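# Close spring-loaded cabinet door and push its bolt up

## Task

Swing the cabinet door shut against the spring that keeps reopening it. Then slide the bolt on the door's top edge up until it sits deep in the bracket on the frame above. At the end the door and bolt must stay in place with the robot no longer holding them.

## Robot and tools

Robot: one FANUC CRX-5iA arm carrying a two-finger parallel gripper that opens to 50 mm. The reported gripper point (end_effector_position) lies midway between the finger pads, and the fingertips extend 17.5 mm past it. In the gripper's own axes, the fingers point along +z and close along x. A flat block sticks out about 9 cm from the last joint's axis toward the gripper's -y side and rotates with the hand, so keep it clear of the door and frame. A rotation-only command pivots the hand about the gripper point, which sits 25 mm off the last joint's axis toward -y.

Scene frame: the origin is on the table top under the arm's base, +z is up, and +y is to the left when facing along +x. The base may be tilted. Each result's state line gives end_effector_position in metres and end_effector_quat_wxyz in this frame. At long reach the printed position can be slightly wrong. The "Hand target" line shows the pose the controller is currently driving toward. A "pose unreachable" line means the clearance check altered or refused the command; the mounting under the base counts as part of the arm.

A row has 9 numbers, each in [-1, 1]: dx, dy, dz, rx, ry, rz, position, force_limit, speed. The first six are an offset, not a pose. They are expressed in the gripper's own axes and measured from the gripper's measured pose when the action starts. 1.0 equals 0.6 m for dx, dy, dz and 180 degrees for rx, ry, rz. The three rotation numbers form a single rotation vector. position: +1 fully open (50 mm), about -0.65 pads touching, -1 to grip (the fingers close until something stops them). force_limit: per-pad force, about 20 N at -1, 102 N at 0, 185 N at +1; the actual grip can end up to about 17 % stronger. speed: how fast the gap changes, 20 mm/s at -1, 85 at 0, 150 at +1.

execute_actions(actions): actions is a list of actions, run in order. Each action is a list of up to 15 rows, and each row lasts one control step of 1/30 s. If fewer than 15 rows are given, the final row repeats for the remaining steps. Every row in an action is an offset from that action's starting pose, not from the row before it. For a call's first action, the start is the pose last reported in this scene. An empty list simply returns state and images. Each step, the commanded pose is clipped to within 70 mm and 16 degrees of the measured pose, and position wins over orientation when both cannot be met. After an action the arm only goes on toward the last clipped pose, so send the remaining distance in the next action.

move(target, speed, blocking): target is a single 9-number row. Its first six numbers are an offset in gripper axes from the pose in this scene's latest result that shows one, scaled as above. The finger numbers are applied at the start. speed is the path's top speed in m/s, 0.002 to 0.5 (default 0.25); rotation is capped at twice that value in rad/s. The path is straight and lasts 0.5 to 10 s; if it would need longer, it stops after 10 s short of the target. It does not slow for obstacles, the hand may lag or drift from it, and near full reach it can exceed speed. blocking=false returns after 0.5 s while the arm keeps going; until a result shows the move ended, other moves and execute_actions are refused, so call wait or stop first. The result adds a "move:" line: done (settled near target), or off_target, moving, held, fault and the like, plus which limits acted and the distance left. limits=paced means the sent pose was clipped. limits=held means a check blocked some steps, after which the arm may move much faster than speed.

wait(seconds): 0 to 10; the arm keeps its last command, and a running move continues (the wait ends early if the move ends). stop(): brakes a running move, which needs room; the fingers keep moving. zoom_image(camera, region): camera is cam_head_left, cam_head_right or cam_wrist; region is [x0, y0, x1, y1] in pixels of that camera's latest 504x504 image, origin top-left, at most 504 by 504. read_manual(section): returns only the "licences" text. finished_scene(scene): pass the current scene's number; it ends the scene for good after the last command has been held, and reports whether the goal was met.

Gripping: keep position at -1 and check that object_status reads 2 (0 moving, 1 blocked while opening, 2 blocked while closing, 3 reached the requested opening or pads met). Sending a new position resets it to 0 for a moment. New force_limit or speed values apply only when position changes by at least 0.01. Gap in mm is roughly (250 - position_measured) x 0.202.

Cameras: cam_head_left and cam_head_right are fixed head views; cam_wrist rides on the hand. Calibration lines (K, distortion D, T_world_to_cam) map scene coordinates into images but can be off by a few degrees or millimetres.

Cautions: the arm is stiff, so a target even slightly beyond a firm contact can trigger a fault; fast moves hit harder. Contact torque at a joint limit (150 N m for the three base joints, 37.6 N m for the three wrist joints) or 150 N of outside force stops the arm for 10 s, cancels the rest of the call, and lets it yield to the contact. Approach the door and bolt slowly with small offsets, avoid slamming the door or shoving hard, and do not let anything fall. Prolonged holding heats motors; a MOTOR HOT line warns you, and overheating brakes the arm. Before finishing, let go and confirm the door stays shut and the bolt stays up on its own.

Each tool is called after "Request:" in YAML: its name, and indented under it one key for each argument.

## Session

Request:
execute_actions:
  actions: []

Scene clock: 0.00 s.
end_effector_position=(+0.6688, +0.2045, +0.1581) position_measured=3 object_status=3 end_effector_quat_wxyz=(+0.203, +0.880, -0.401, +0.155)
Joint positions: [ 0.668  0.732  0.366  0.458 -1.462  3.068]
Joint velocities: [ 0.001 -0.    -0.     0.    -0.    -0.001]
Hand target: +0.669, +0.204, +0.158; +0.203, +0.880, -0.401, +0.155
camera_calibration (this result's frames):
cam_wrist: T_world_to_cam=[[0.628637, -0.669787, 0.395222, -0.332088], [-0.766287, -0.446726, 0.461778, 0.53038], [-0.132737, -0.593145, -0.794078, 0.487257], [0, 0, 0, 1]] pos_world=[0.679864, 0.30352, 0.273251]

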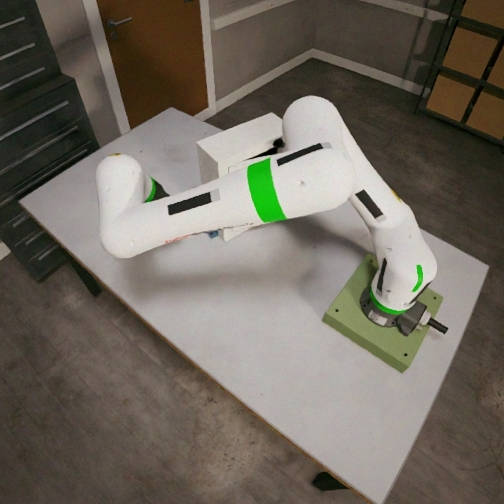

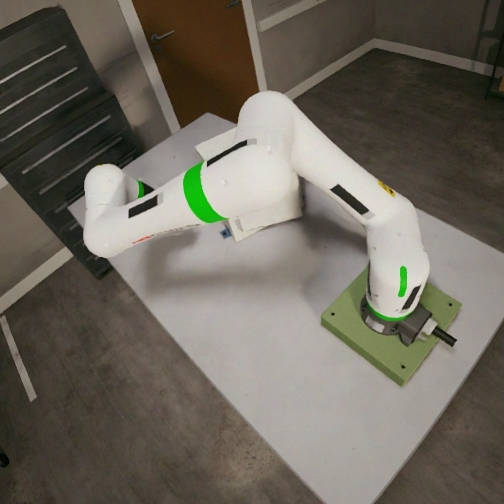

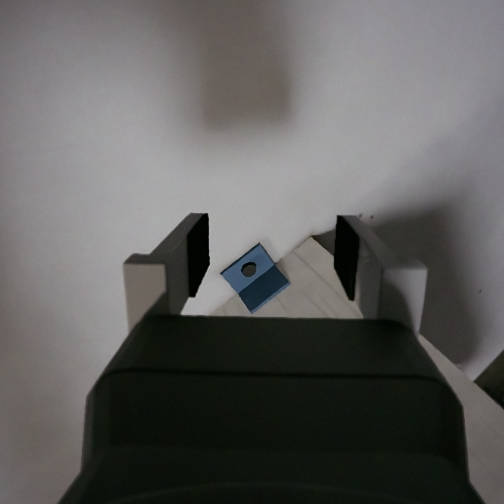

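Request:
move:
  target: [-0.121,0.307,-0.481,0.300,-0.092,0.202,-1,0,0]
  speed: 0.35

Scene clock: 6.53 s.
end_effector_position=(+0.4495, +0.2814, +0.4213) position_measured=253 object_status=3 end_effector_quat_wxyz=(-0.323, +0.724, -0.557, +0.249)
Joint positions: [ 1.125 -0.408 -0.616  0.797 -0.921  1.909]
Joint velocities: [-0.001 -0.001  0.     0.    -0.    -0.002]
Hand target: +0.450, +0.281, +0.421; -0.323, +0.724, -0.556, +0.249
Off the commanded pose: 0.001 m, 0 deg.
move: done
camera_calibration (this result's frames):
cam_wrist: T_world_to_cam=[[0.285994, -0.957528, -0.0367145, 0.170183], [-0.814086, -0.222584, -0.536396, 0.654103], [0.505442, 0.183295, -0.843167, 0.228099], [0, 0, 0, 1]] pos_world=[0.368534, 0.266739, 0.549432]

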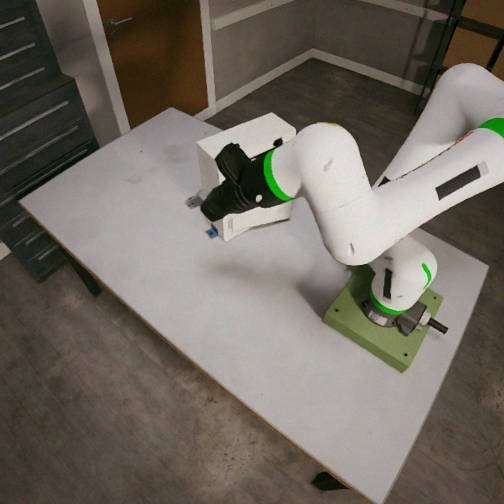

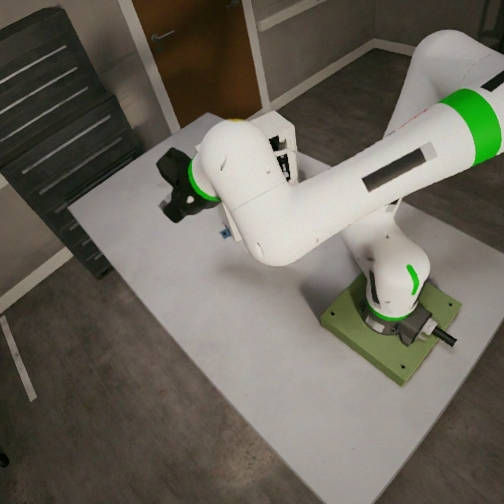

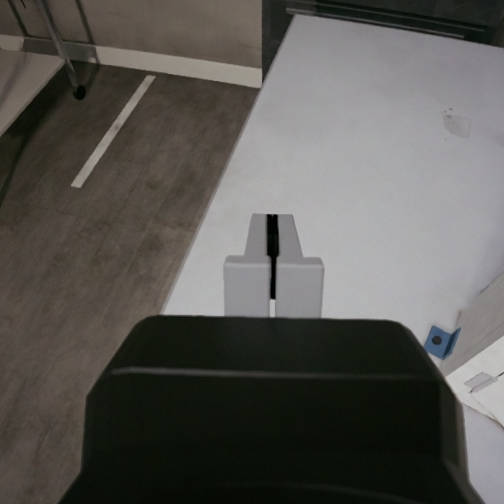

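Request:
move:
  target: [0.50,0.22,-0.145,0,0,0,-1,0,0]
  speed: 0.35

Scene clock: 9.80 s.
end_effector_position=(+0.3780, -0.0484, +0.3820) position_measured=253 object_status=3 end_effector_quat_wxyz=(-0.322, +0.724, -0.556, +0.251)
Joint positions: [ 0.099 -0.86  -0.654 -0.135 -0.948  3.322]
Joint velocities: [-0.018  0.008  0.009 -0.022 -0.004  0.029]
Hand target: +0.378, -0.048, +0.382; -0.322, +0.724, -0.556, +0.251
Off the commanded pose: 0.001 m, 0 deg.
move: done
camera_calibration (this result's frames):
cam_wrist: T_world_to_cam=[[0.2853, -0.957891, -0.0323857, -0.128019], [-0.813076, -0.224001, -0.537336, 0.501258], [0.507455, 0.179634, -0.842746, 0.290456], [0, 0, 0, 1]] pos_world=[0.296691, -0.0625214, 0.509979]

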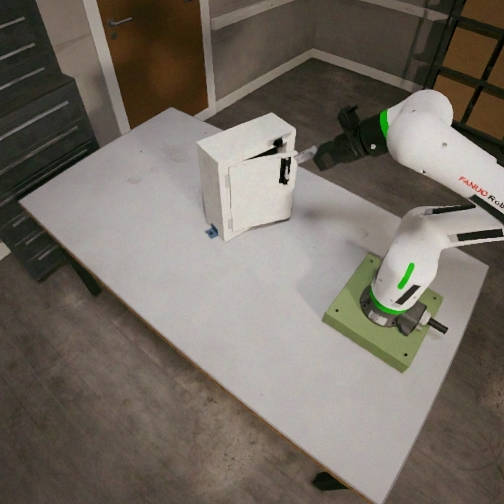

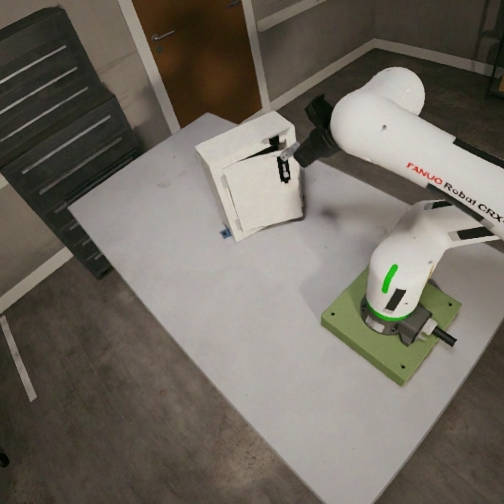

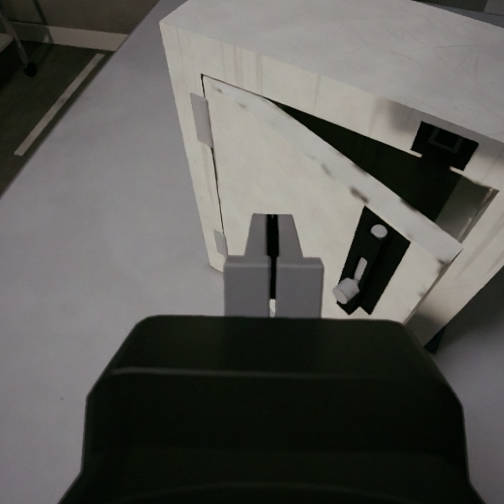

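Request:
move:
  target: [0.03,0.161,0.15,0,0.124,0.111,-1,0,0]
  speed: 0.2

Scene clock: 14.93 s.
end_effector_position=(+0.3856, -0.0647, +0.2506) position_measured=253 object_status=3 end_effector_quat_wxyz=(+0.231, -0.563, +0.734, -0.302)
Joint positions: [ 0.664 -0.911 -1.183  0.774 -0.939  1.846]
Joint velocities: [ 0.005  0.003 -0.001  0.002 -0.003 -0.006]
Hand target: +0.386, -0.065, +0.251; +0.230, -0.563, +0.734, -0.302
Off the commanded pose: 0.001 m, 4 deg.
joint sent to its limit — the command would take joint 3 (elbow) past its lower limit, so that joint was sent only as far as its limit.
move: off_target
camera_calibration (this result's frames):
cam_wrist: T_world_to_cam=[[-0.232313, -0.971902, -0.0378953, 0.0500007], [-0.846952, 0.221296, -0.483426, 0.461618], [0.478229, -0.0802108, -0.874565, 0.181221], [0, 0, 0, 1]] pos_world=[0.315919, -0.0390224, 0.383542]

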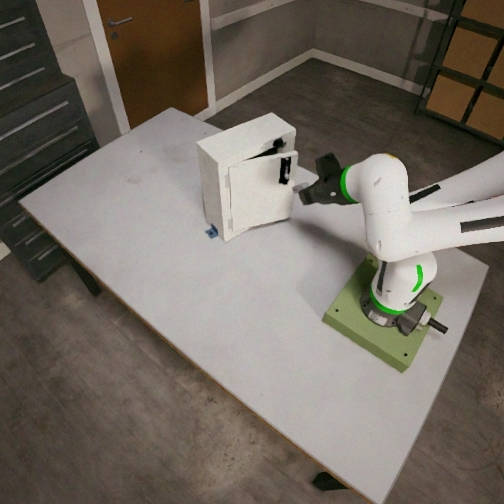

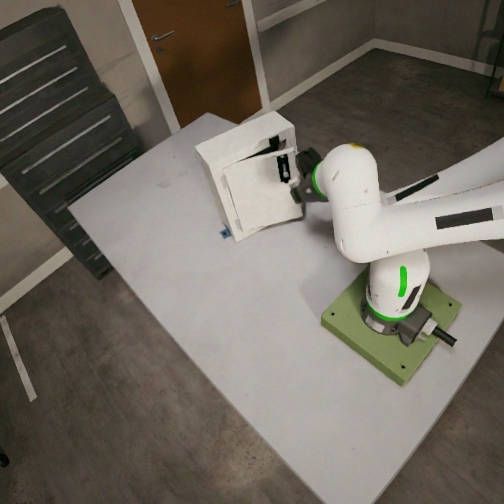

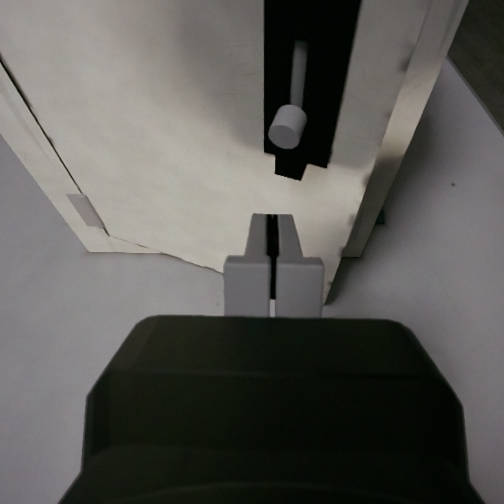

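Request:
move:
  target: [0.005,-0.011,0.044,0,0,0,-1,0,0]
  speed: 0.05

Scene clock: 19.67 s.
end_effector_position=(+0.4076, -0.0738, +0.2366) position_measured=253 object_status=3 end_effector_quat_wxyz=(+0.230, -0.563, +0.734, -0.302)
Joint positions: [ 0.486 -0.779 -1.184  0.811 -0.727  1.879]
Joint velocities: [-0.001  0.001  0.001  0.     0.    -0.001]
Hand target: +0.408, -0.074, +0.237; +0.230, -0.563, +0.734, -0.302
Off the commanded pose: 0.000 m, 0 deg.
joint sent to its limit — the command would take joint 3 (elbow) past its lower limit, so that joint was sent only as far as its limit.
move: done
camera_calibration (this result's frames):
cam_wrist: T_world_to_cam=[[-0.232204, -0.971947, -0.0374224, 0.0456226], [-0.847259, 0.221012, -0.483018, 0.475423], [0.477739, -0.080452, -0.87481, 0.158034], [0, 0, 0, 1]] pos_world=[0.337901, -0.0480175, 0.369595]

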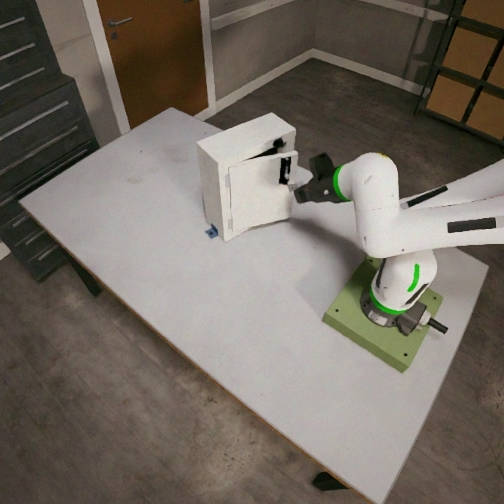

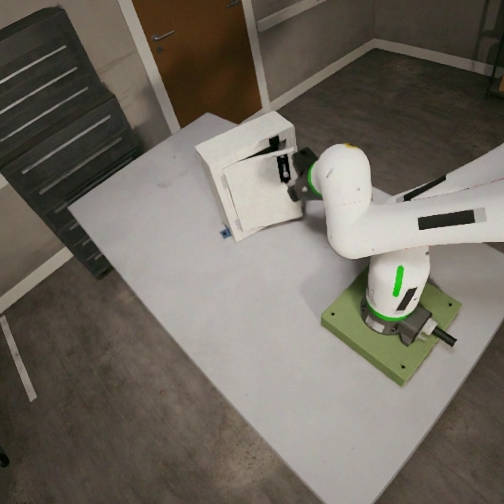

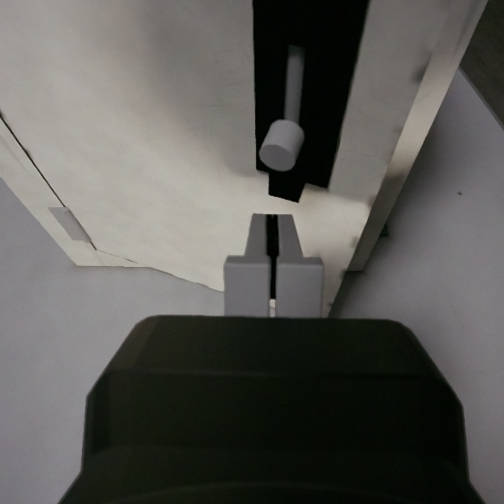

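Request:
zoom_image:
  camera: "cam_wrist"
  region: [220, 100, 340, 240]

Request:
zoom_image:
  camera: "cam_head_left"
  region: [250, 130, 350, 220]

Region (220, 100, 340, 240) of cam_wrist's 504x504 image, scaled by 3.600, with more detail than that image has; it fills the left 432 columns of this view, and the rest is white.

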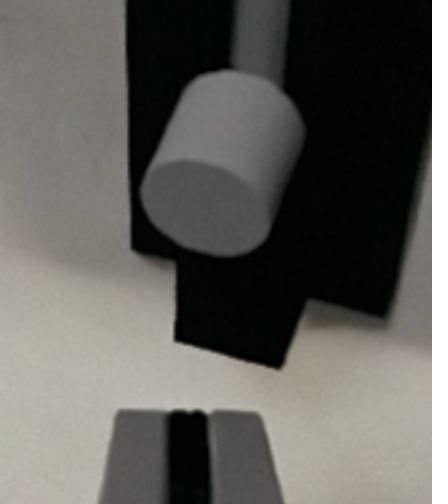

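Region (250, 130, 350, 220) of cam_head_left's 504x504 image, scaled by 5.040, with more detail than that image has; it fills the top 454 rows of this view, and the rest is white.

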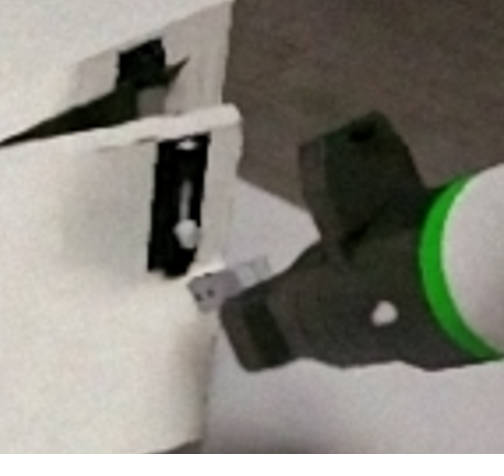

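Request:
move:
  target: [0.004,0,0.051,0,0,0,-1,0,0]
  speed: 0.04

Scene clock: 24.77 s.
end_effector_position=(+0.4282, -0.0819, +0.2154) position_measured=253 object_status=3 end_effector_quat_wxyz=(+0.226, -0.565, +0.736, -0.296)
Joint positions: [ 0.333 -0.637 -1.184  0.877 -0.535  1.873]
Joint velocities: [ 0.     0.    -0.001 -0.     0.     0.   ]
Hand target: +0.428, -0.082, +0.215; +0.226, -0.565, +0.736, -0.296
Off the commanded pose: 0.001 m, 1 deg.
joint sent to its limit — the command would take joint 3 (elbow) past its lower limit, so that joint was sent only as far as its limit.
move: done
camera_calibration (this result's frames):
cam_wrist: T_world_to_cam=[[-0.231924, -0.971986, -0.0381432, 0.0417601], [-0.854273, 0.222277, -0.469904, 0.484781], [0.465219, -0.0763975, -0.881893, 0.136178], [0, 0, 0, 1]] pos_world=[0.360468, -0.0567618, 0.349488]

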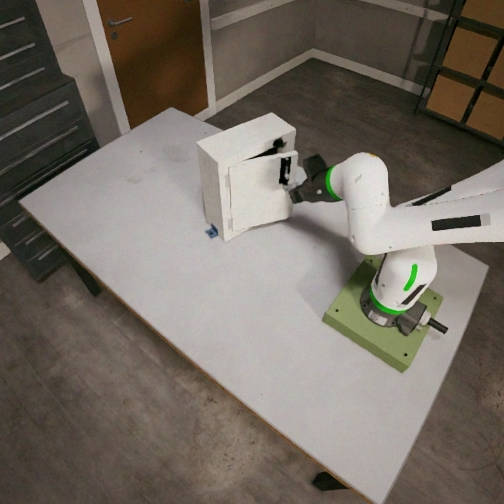

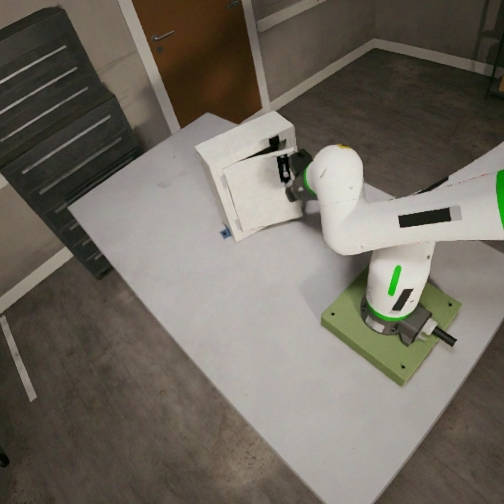

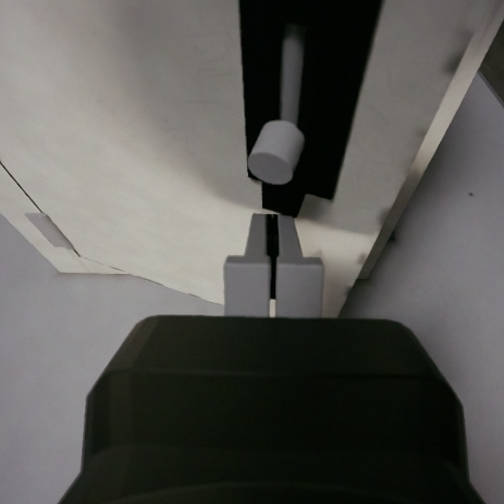

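Request:
move:
  target: [0.010,-0.035,0.034,0,0,0,-1,0,0]
  speed: 0.03

Scene clock: 27.70 s.
end_effector_position=(+0.4551, -0.0955, +0.2152) position_measured=253 object_status=3 end_effector_quat_wxyz=(+0.226, -0.565, +0.736, -0.296)
Joint positions: [ 0.198 -0.515 -1.137  0.933 -0.399  1.896]
Joint velocities: [ 0.002  0.     0.001 -0.     0.    -0.003]
Hand target: +0.455, -0.095, +0.215; +0.226, -0.565, +0.736, -0.296
Off the commanded pose: 0.000 m, 0 deg.
move: done
camera_calibration (this result's frames):
cam_wrist: T_world_to_cam=[[-0.231628, -0.972085, -0.0374184, 0.0344829], [-0.854325, 0.221664, -0.470101, 0.510598], [0.465272, -0.076921, -0.881819, 0.122341], [0, 0, 0, 1]] pos_world=[0.387281, -0.07025, 0.349206]

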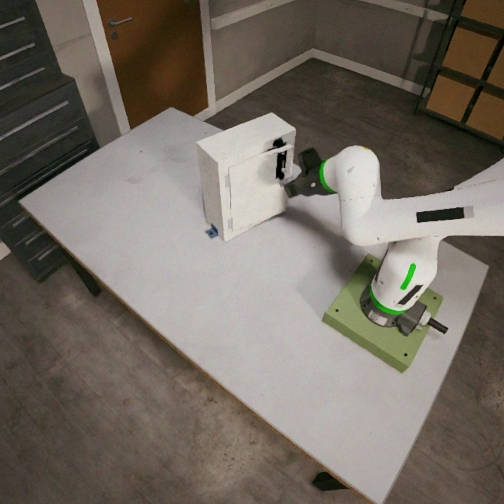

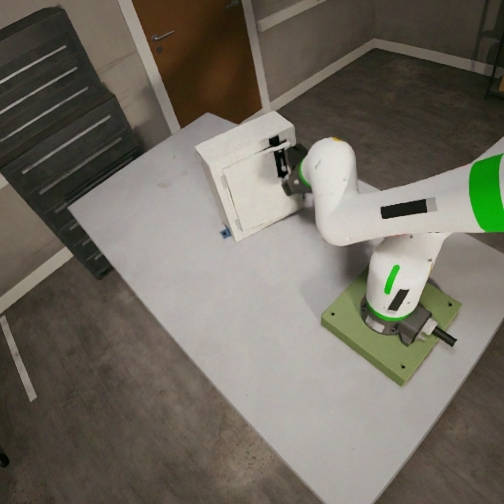

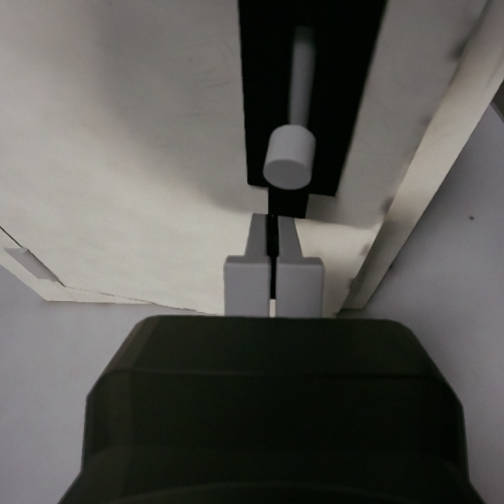

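Request:
zoom_image:
  camera: "cam_wrist"
  region: [220, 110, 340, 250]

Request:
zoom_image:
  camera: "cam_head_left"
  region: [250, 130, 350, 220]

Region (220, 110, 340, 250) of cam_wrist's 504x504 image, scaled by 3.600, with more detail than that image has; it fills the left 432 columns of this view, and the rest is white.

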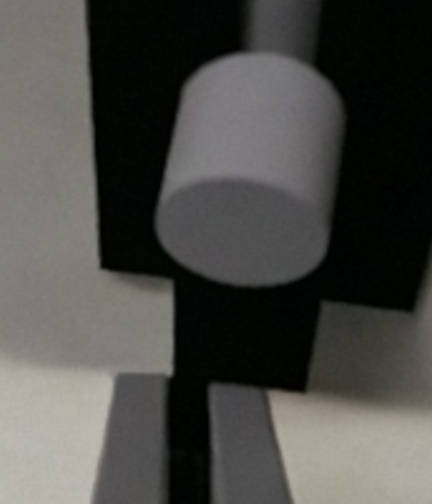

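Region (250, 130, 350, 220) of cam_head_left's 504x504 image, scaled by 5.040, with more detail than that image has; it fills the top 454 rows of this view, and the rest is white.

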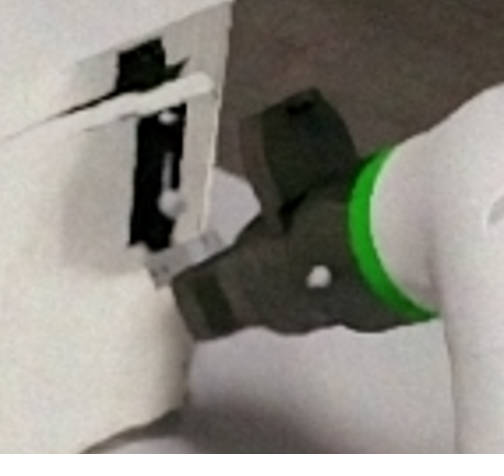

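Request:
move:
  target: [0.009,-0.0077,-0.0227,0,0,0,-1,0,0]
  speed: 0.02

Request:
zoom_image:
  camera: "cam_wrist"
  region: [220, 110, 340, 250]

Request:
zoom_image:
  camera: "cam_head_left"
  region: [250, 130, 350, 220]

Scene clock: 33.33 s.
end_effector_position=(+0.4477, -0.0991, +0.2282) position_measured=253 object_status=3 end_effector_quat_wxyz=(+0.226, -0.565, +0.736, -0.296)
Joint positions: [ 0.238 -0.566 -1.114  0.833 -0.473  1.982]
Joint velocities: [ 0.001 -0.002  0.001  0.     0.    -0.   ]
Hand target: +0.448, -0.099, +0.228; +0.226, -0.565, +0.736, -0.296
Off the commanded pose: 0.000 m, 0 deg.
move: done
camera_calibration (this result's frames):
cam_wrist: T_world_to_cam=[[-0.231681, -0.972067, -0.0375418, 0.0298198], [-0.854302, 0.221768, -0.470092, 0.511292], [0.465287, -0.0768394, -0.881818, 0.137005], [0, 0, 0, 1]] pos_world=[0.37996, -0.0738741, 0.362288]

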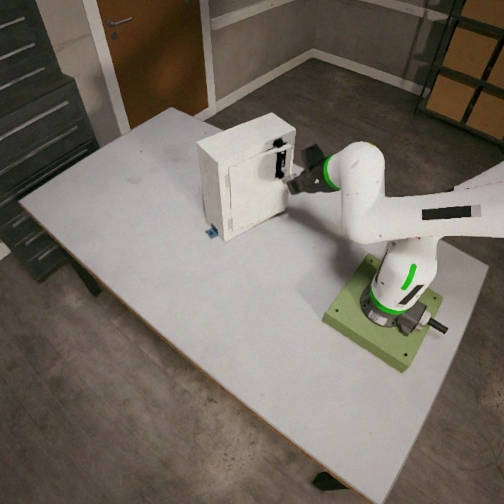

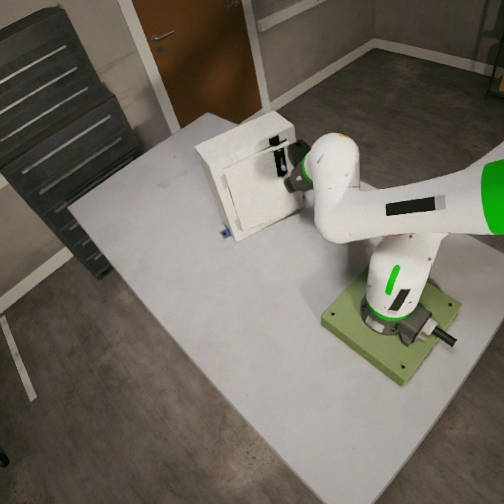

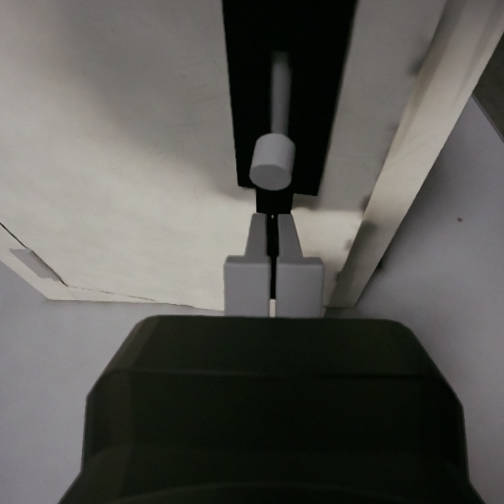

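Region (220, 110, 340, 250) of cam_wrist's 504x504 image, scaled by 3.600, with more detail than that image has; it fills the left 432 columns of this view, and the rest is white.

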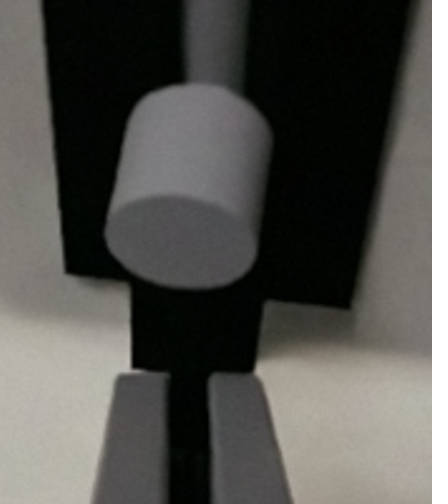

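Region (250, 130, 350, 220) of cam_head_left's 504x504 image, scaled by 5.040, with more detail than that image has; it fills the top 454 rows of this view, and the rest is white.

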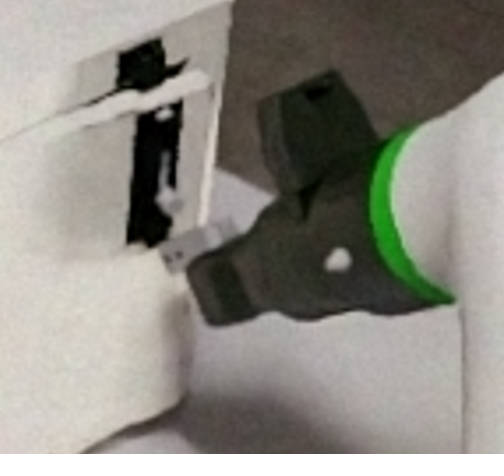

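Request:
execute_actions:
  actions: []

Request:
zoom_image:
  camera: "cam_head_left"
  region: [250, 130, 350, 220]

Scene clock: 35.93 s.
end_effector_position=(+0.4477, -0.0991, +0.2282) position_measured=253 object_status=3 end_effector_quat_wxyz=(+0.226, -0.565, +0.736, -0.296)
Joint positions: [ 0.238 -0.566 -1.114  0.833 -0.473  1.982]
Joint velocities: [-0.002 -0.002  0.002  0.     0.    -0.   ]
Hand target: +0.448, -0.099, +0.228; +0.226, -0.565, +0.736, -0.296
Off the commanded pose: 0.000 m, 0 deg.
camera_calibration (this result's frames):
cam_wrist: T_world_to_cam=[[-0.231673, -0.972069, -0.037537, 0.0298173], [-0.854302, 0.221759, -0.470096, 0.511296], [0.46529, -0.0768409, -0.881817, 0.137007], [0, 0, 0, 1]] pos_world=[0.379961, -0.0738723, 0.362292]

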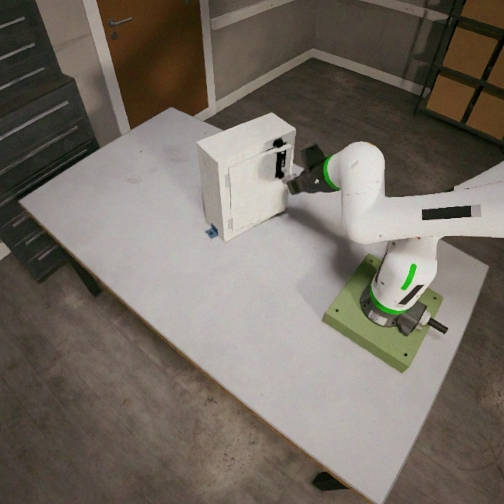

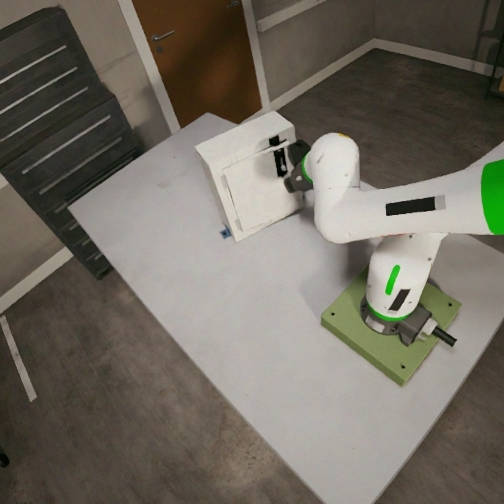

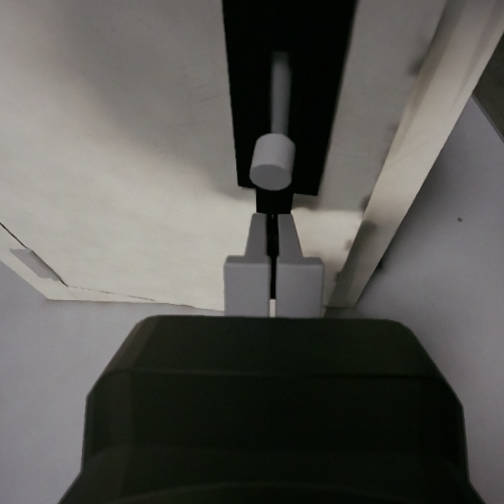

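Region (250, 130, 350, 220) of cam_head_left's 504x504 image, scaled by 5.040, with more detail than that image has; it fills the top 454 rows of this view, and the rest is white.

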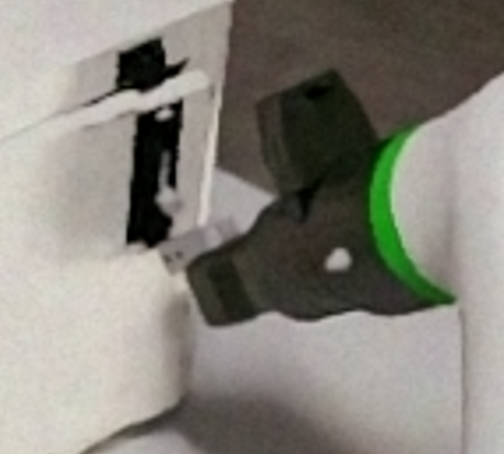

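Request:
move:
  target: [0,-0.012,-0.023,0,0,0,-1,0,0]
  speed: 0.015

Request:
zoom_image:
  camera: "cam_wrist"
  region: [220, 110, 340, 250]

Request:
zoom_image:
  camera: "cam_head_left"
  region: [250, 130, 350, 220]

Scene clock: 38.67 s.
end_effector_position=(+0.4435, -0.0979, +0.2432) position_measured=253 object_status=3 end_effector_quat_wxyz=(+0.226, -0.565, +0.736, -0.296)
Joint positions: [ 0.28  -0.606 -1.085  0.768 -0.547  2.031]
Joint velocities: [ 0.    -0.    -0.002 -0.    -0.     0.001]
Hand target: +0.444, -0.098, +0.243; +0.226, -0.565, +0.736, -0.296
Off the commanded pose: 0.000 m, 0 deg.
move: done
camera_calibration (this result's frames):
cam_wrist: T_world_to_cam=[[-0.231722, -0.972052, -0.0376727, 0.030569], [-0.854291, 0.221867, -0.470065, 0.514466], [0.465286, -0.0767409, -0.881827, 0.152279], [0, 0, 0, 1]] pos_world=[0.375734, -0.0727426, 0.377268]

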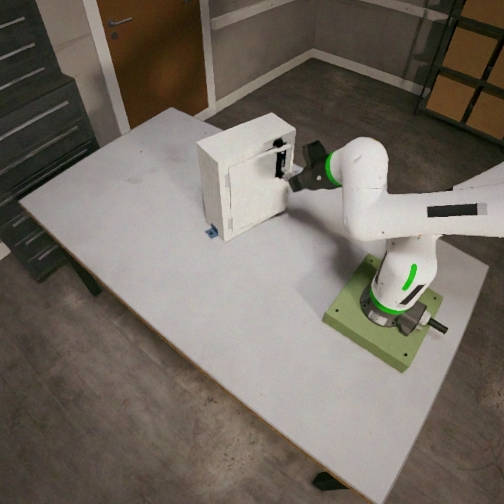

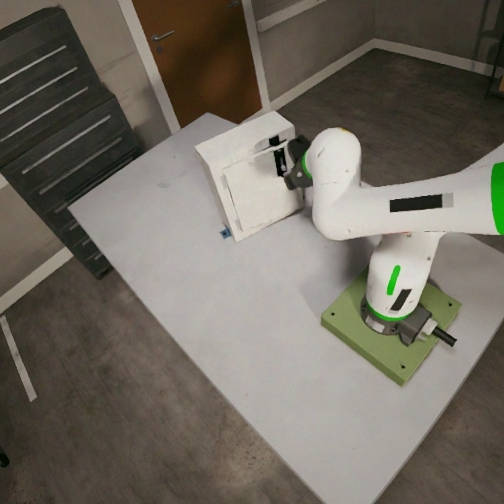

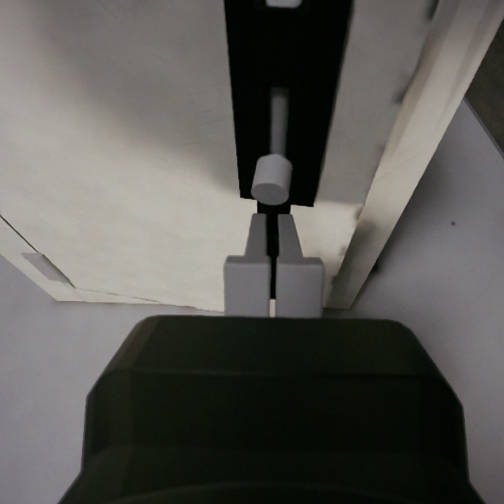

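Region (220, 110, 340, 250) of cam_wrist's 504x504 image, scaled by 3.600, with more detail than that image has; it fills the left 432 columns of this view, and the rest is white.

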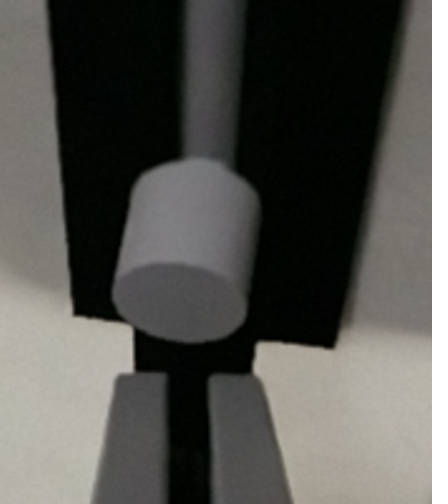

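Region (250, 130, 350, 220) of cam_head_left's 504x504 image, scaled by 5.040, with more detail than that image has; it fills the top 454 rows of this view, and the rest is white.

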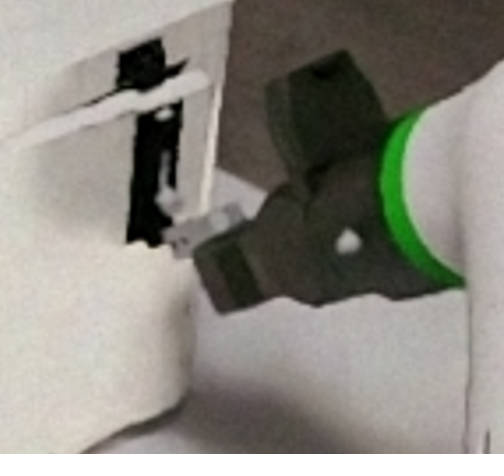

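Request:
move:
  target: [0,-0.0137,0.036,0,0,0,-1,0,0]
  speed: 0.015

Request:
zoom_image:
  camera: "cam_wrist"
  region: [220, 110, 340, 250]

Request:
zoom_image:
  camera: "cam_head_left"
  region: [250, 130, 350, 220]

Scene clock: 42.63 s.
end_effector_position=(+0.4638, -0.1034, +0.2333) position_measured=253 object_status=3 end_effector_quat_wxyz=(+0.226, -0.565, +0.736, -0.296)
Joint positions: [ 0.199 -0.508 -1.074  0.835 -0.436  2.002]
Joint velocities: [ 0.001 -0.     0.001  0.     0.    -0.   ]
Hand target: +0.464, -0.103, +0.233; +0.226, -0.565, +0.736, -0.296
Off the commanded pose: 0.000 m, 0 deg.
move: done
camera_calibration (this result's frames):
cam_wrist: T_world_to_cam=[[-0.231672, -0.972074, -0.0374106, 0.0294479], [-0.854274, 0.221692, -0.47018, 0.528308], [0.465344, -0.0769686, -0.881777, 0.133588], [0, 0, 0, 1]] pos_world=[0.395978, -0.078214, 0.367296]

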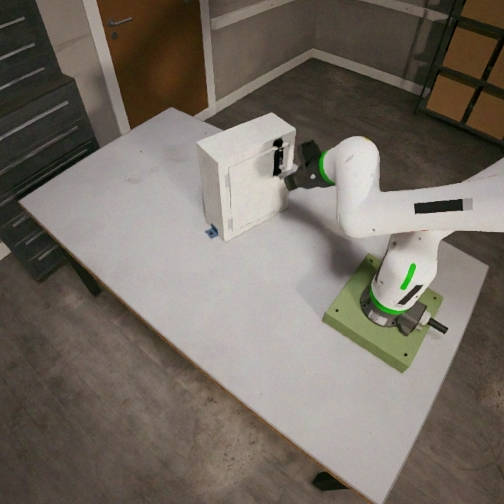

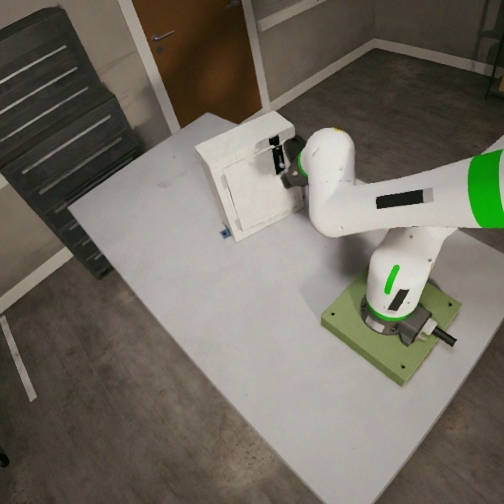

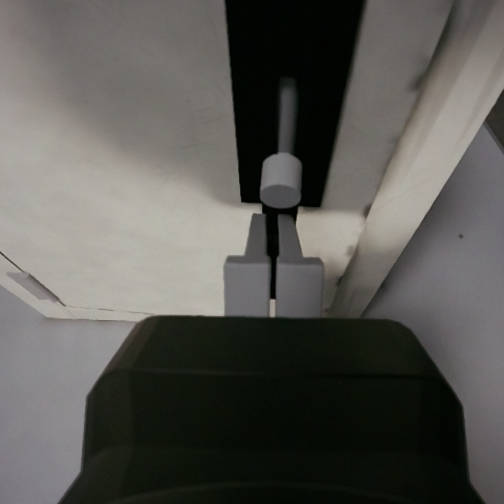

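Region (220, 110, 340, 250) of cam_wrist's 504x504 image, scaled by 3.600, with more detail than that image has; it fills the left 432 columns of this view, and the rest is white.

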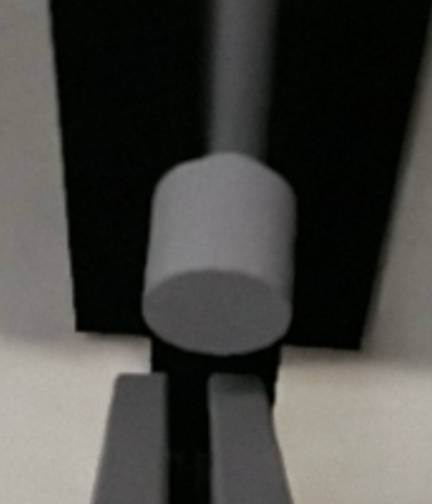

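Region (250, 130, 350, 220) of cam_head_left's 504x504 image, scaled by 5.040, with more detail than that image has; it fills the top 454 rows of this view, and the rest is white.

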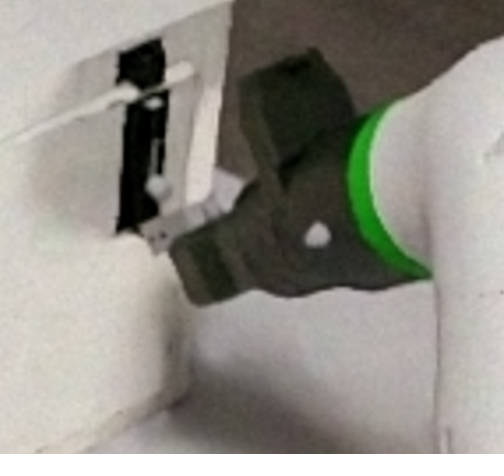

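Request:
move:
  target: [0.0025,-0.0095,0.009,0,0,0,-1,0,0]
  speed: 0.012

Request:
zoom_image:
  camera: "cam_head_left"
  region: [220, 110, 320, 210]

Request:
zoom_image:
  camera: "cam_head_right"
  region: [220, 110, 320, 210]

Scene clock: 45.60 s.
end_effector_position=(+0.4710, -0.1070, +0.2333) position_measured=253 object_status=3 end_effector_quat_wxyz=(+0.226, -0.565, +0.736, -0.296)
Joint positions: [ 0.173 -0.479 -1.059  0.842 -0.41   2.01 ]
Joint velocities: [-0.001 -0.002 -0.001 -0.001 -0.    -0.001]
Hand target: +0.471, -0.107, +0.233; +0.226, -0.565, +0.736, -0.296
Off the commanded pose: 0.000 m, 0 deg.
move: done
camera_calibration (this result's frames):
cam_wrist: T_world_to_cam=[[-0.231658, -0.972081, -0.0373156, 0.0276642], [-0.854276, 0.221634, -0.470204, 0.535256], [0.465347, -0.0770487, -0.881769, 0.129965], [0, 0, 0, 1]] pos_world=[0.403186, -0.0817251, 0.367311]

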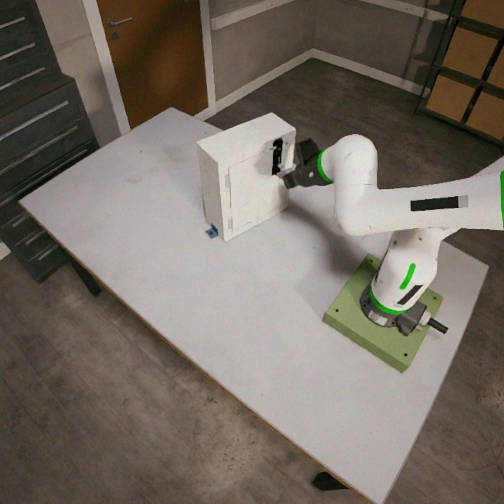

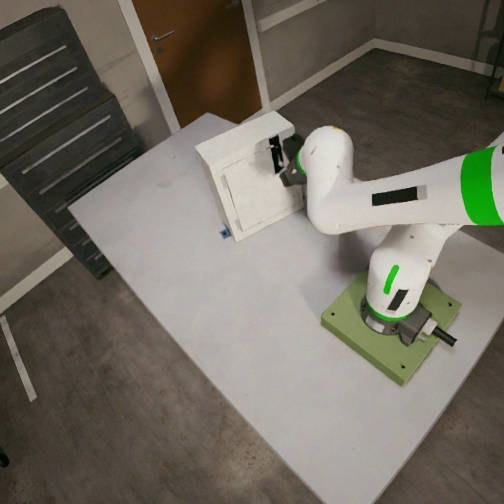

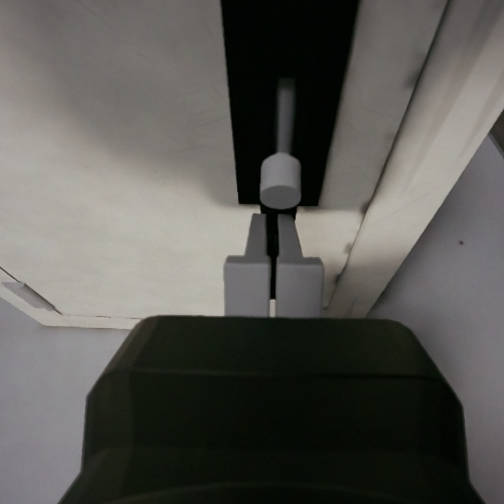

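Region (220, 110, 320, 210) of cam_head_left's 504x504 image, scaled by 5.040, with more detail than that image has.

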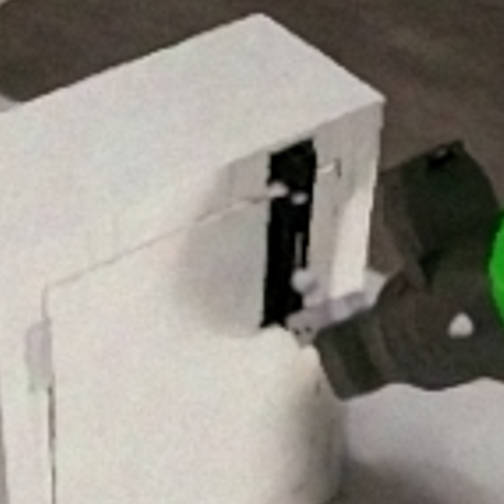

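Region (220, 110, 320, 210) of cam_head_right's 504x504 image, scaled by 5.040, with more detail than that image has.

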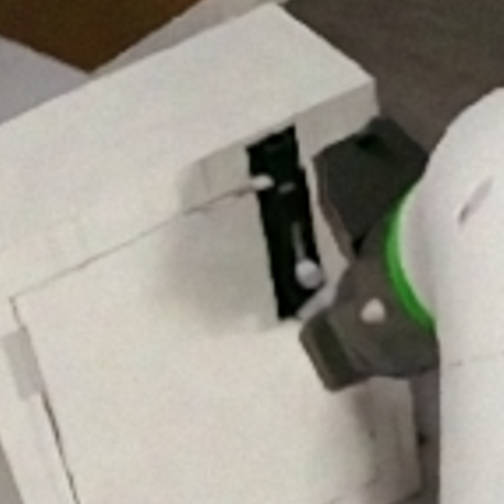

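Request:
move:
  target: [0.0005,-0.0036,0.0034,0,0,0,-1,0,0]
  speed: 0.008

Request:
zoom_image:
  camera: "cam_head_left"
  region: [220, 110, 320, 210]

Scene clock: 46.80 s.
end_effector_position=(+0.4738, -0.1080, +0.2333) position_measured=253 object_status=3 end_effector_quat_wxyz=(+0.226, -0.565, +0.736, -0.296)
Joint positions: [ 0.165 -0.468 -1.054  0.846 -0.401  2.011]
Joint velocities: [-0.001 -0.     0.001  0.     0.     0.   ]
Hand target: +0.474, -0.108, +0.233; +0.226, -0.565, +0.736, -0.296
Off the commanded pose: 0.000 m, 0 deg.
move: done
camera_calibration (this result's frames):
cam_wrist: T_world_to_cam=[[-0.231646, -0.972086, -0.0372779, 0.0272538], [-0.854278, 0.221605, -0.470213, 0.537888], [0.465348, -0.0770773, -0.881765, 0.128587], [0, 0, 0, 1]] pos_world=[0.405982, -0.0827944, 0.367321]

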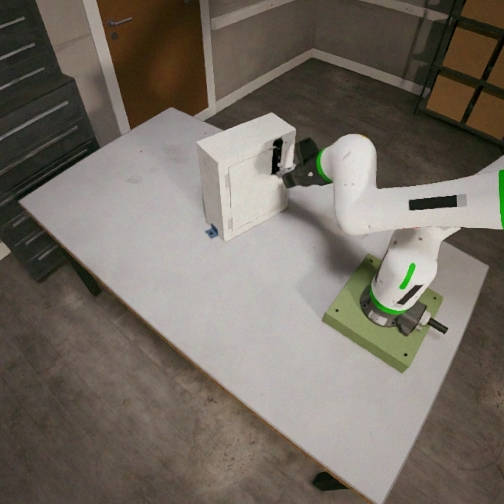

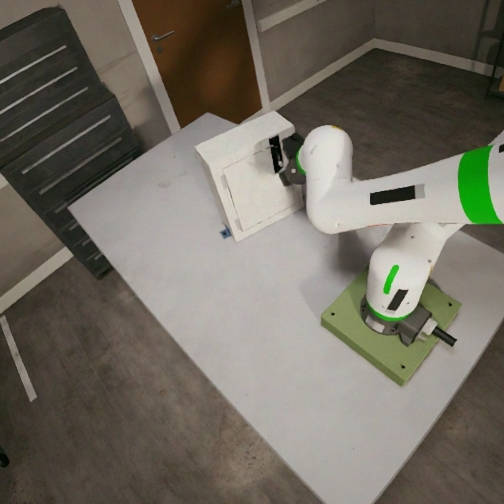

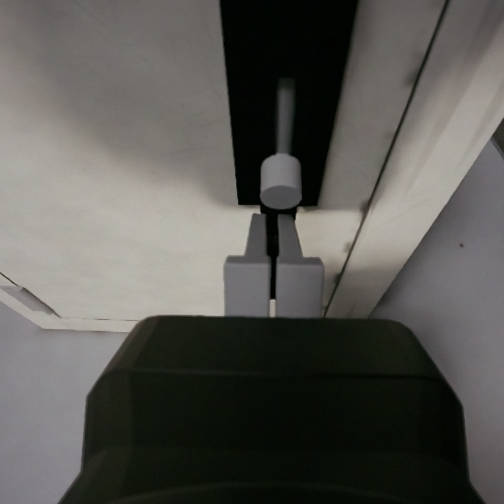

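Region (220, 110, 320, 210) of cam_head_left's 504x504 image, scaled by 5.040, with more detail than that image has.

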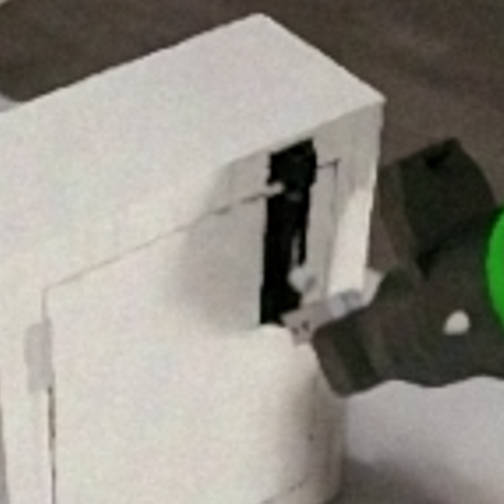

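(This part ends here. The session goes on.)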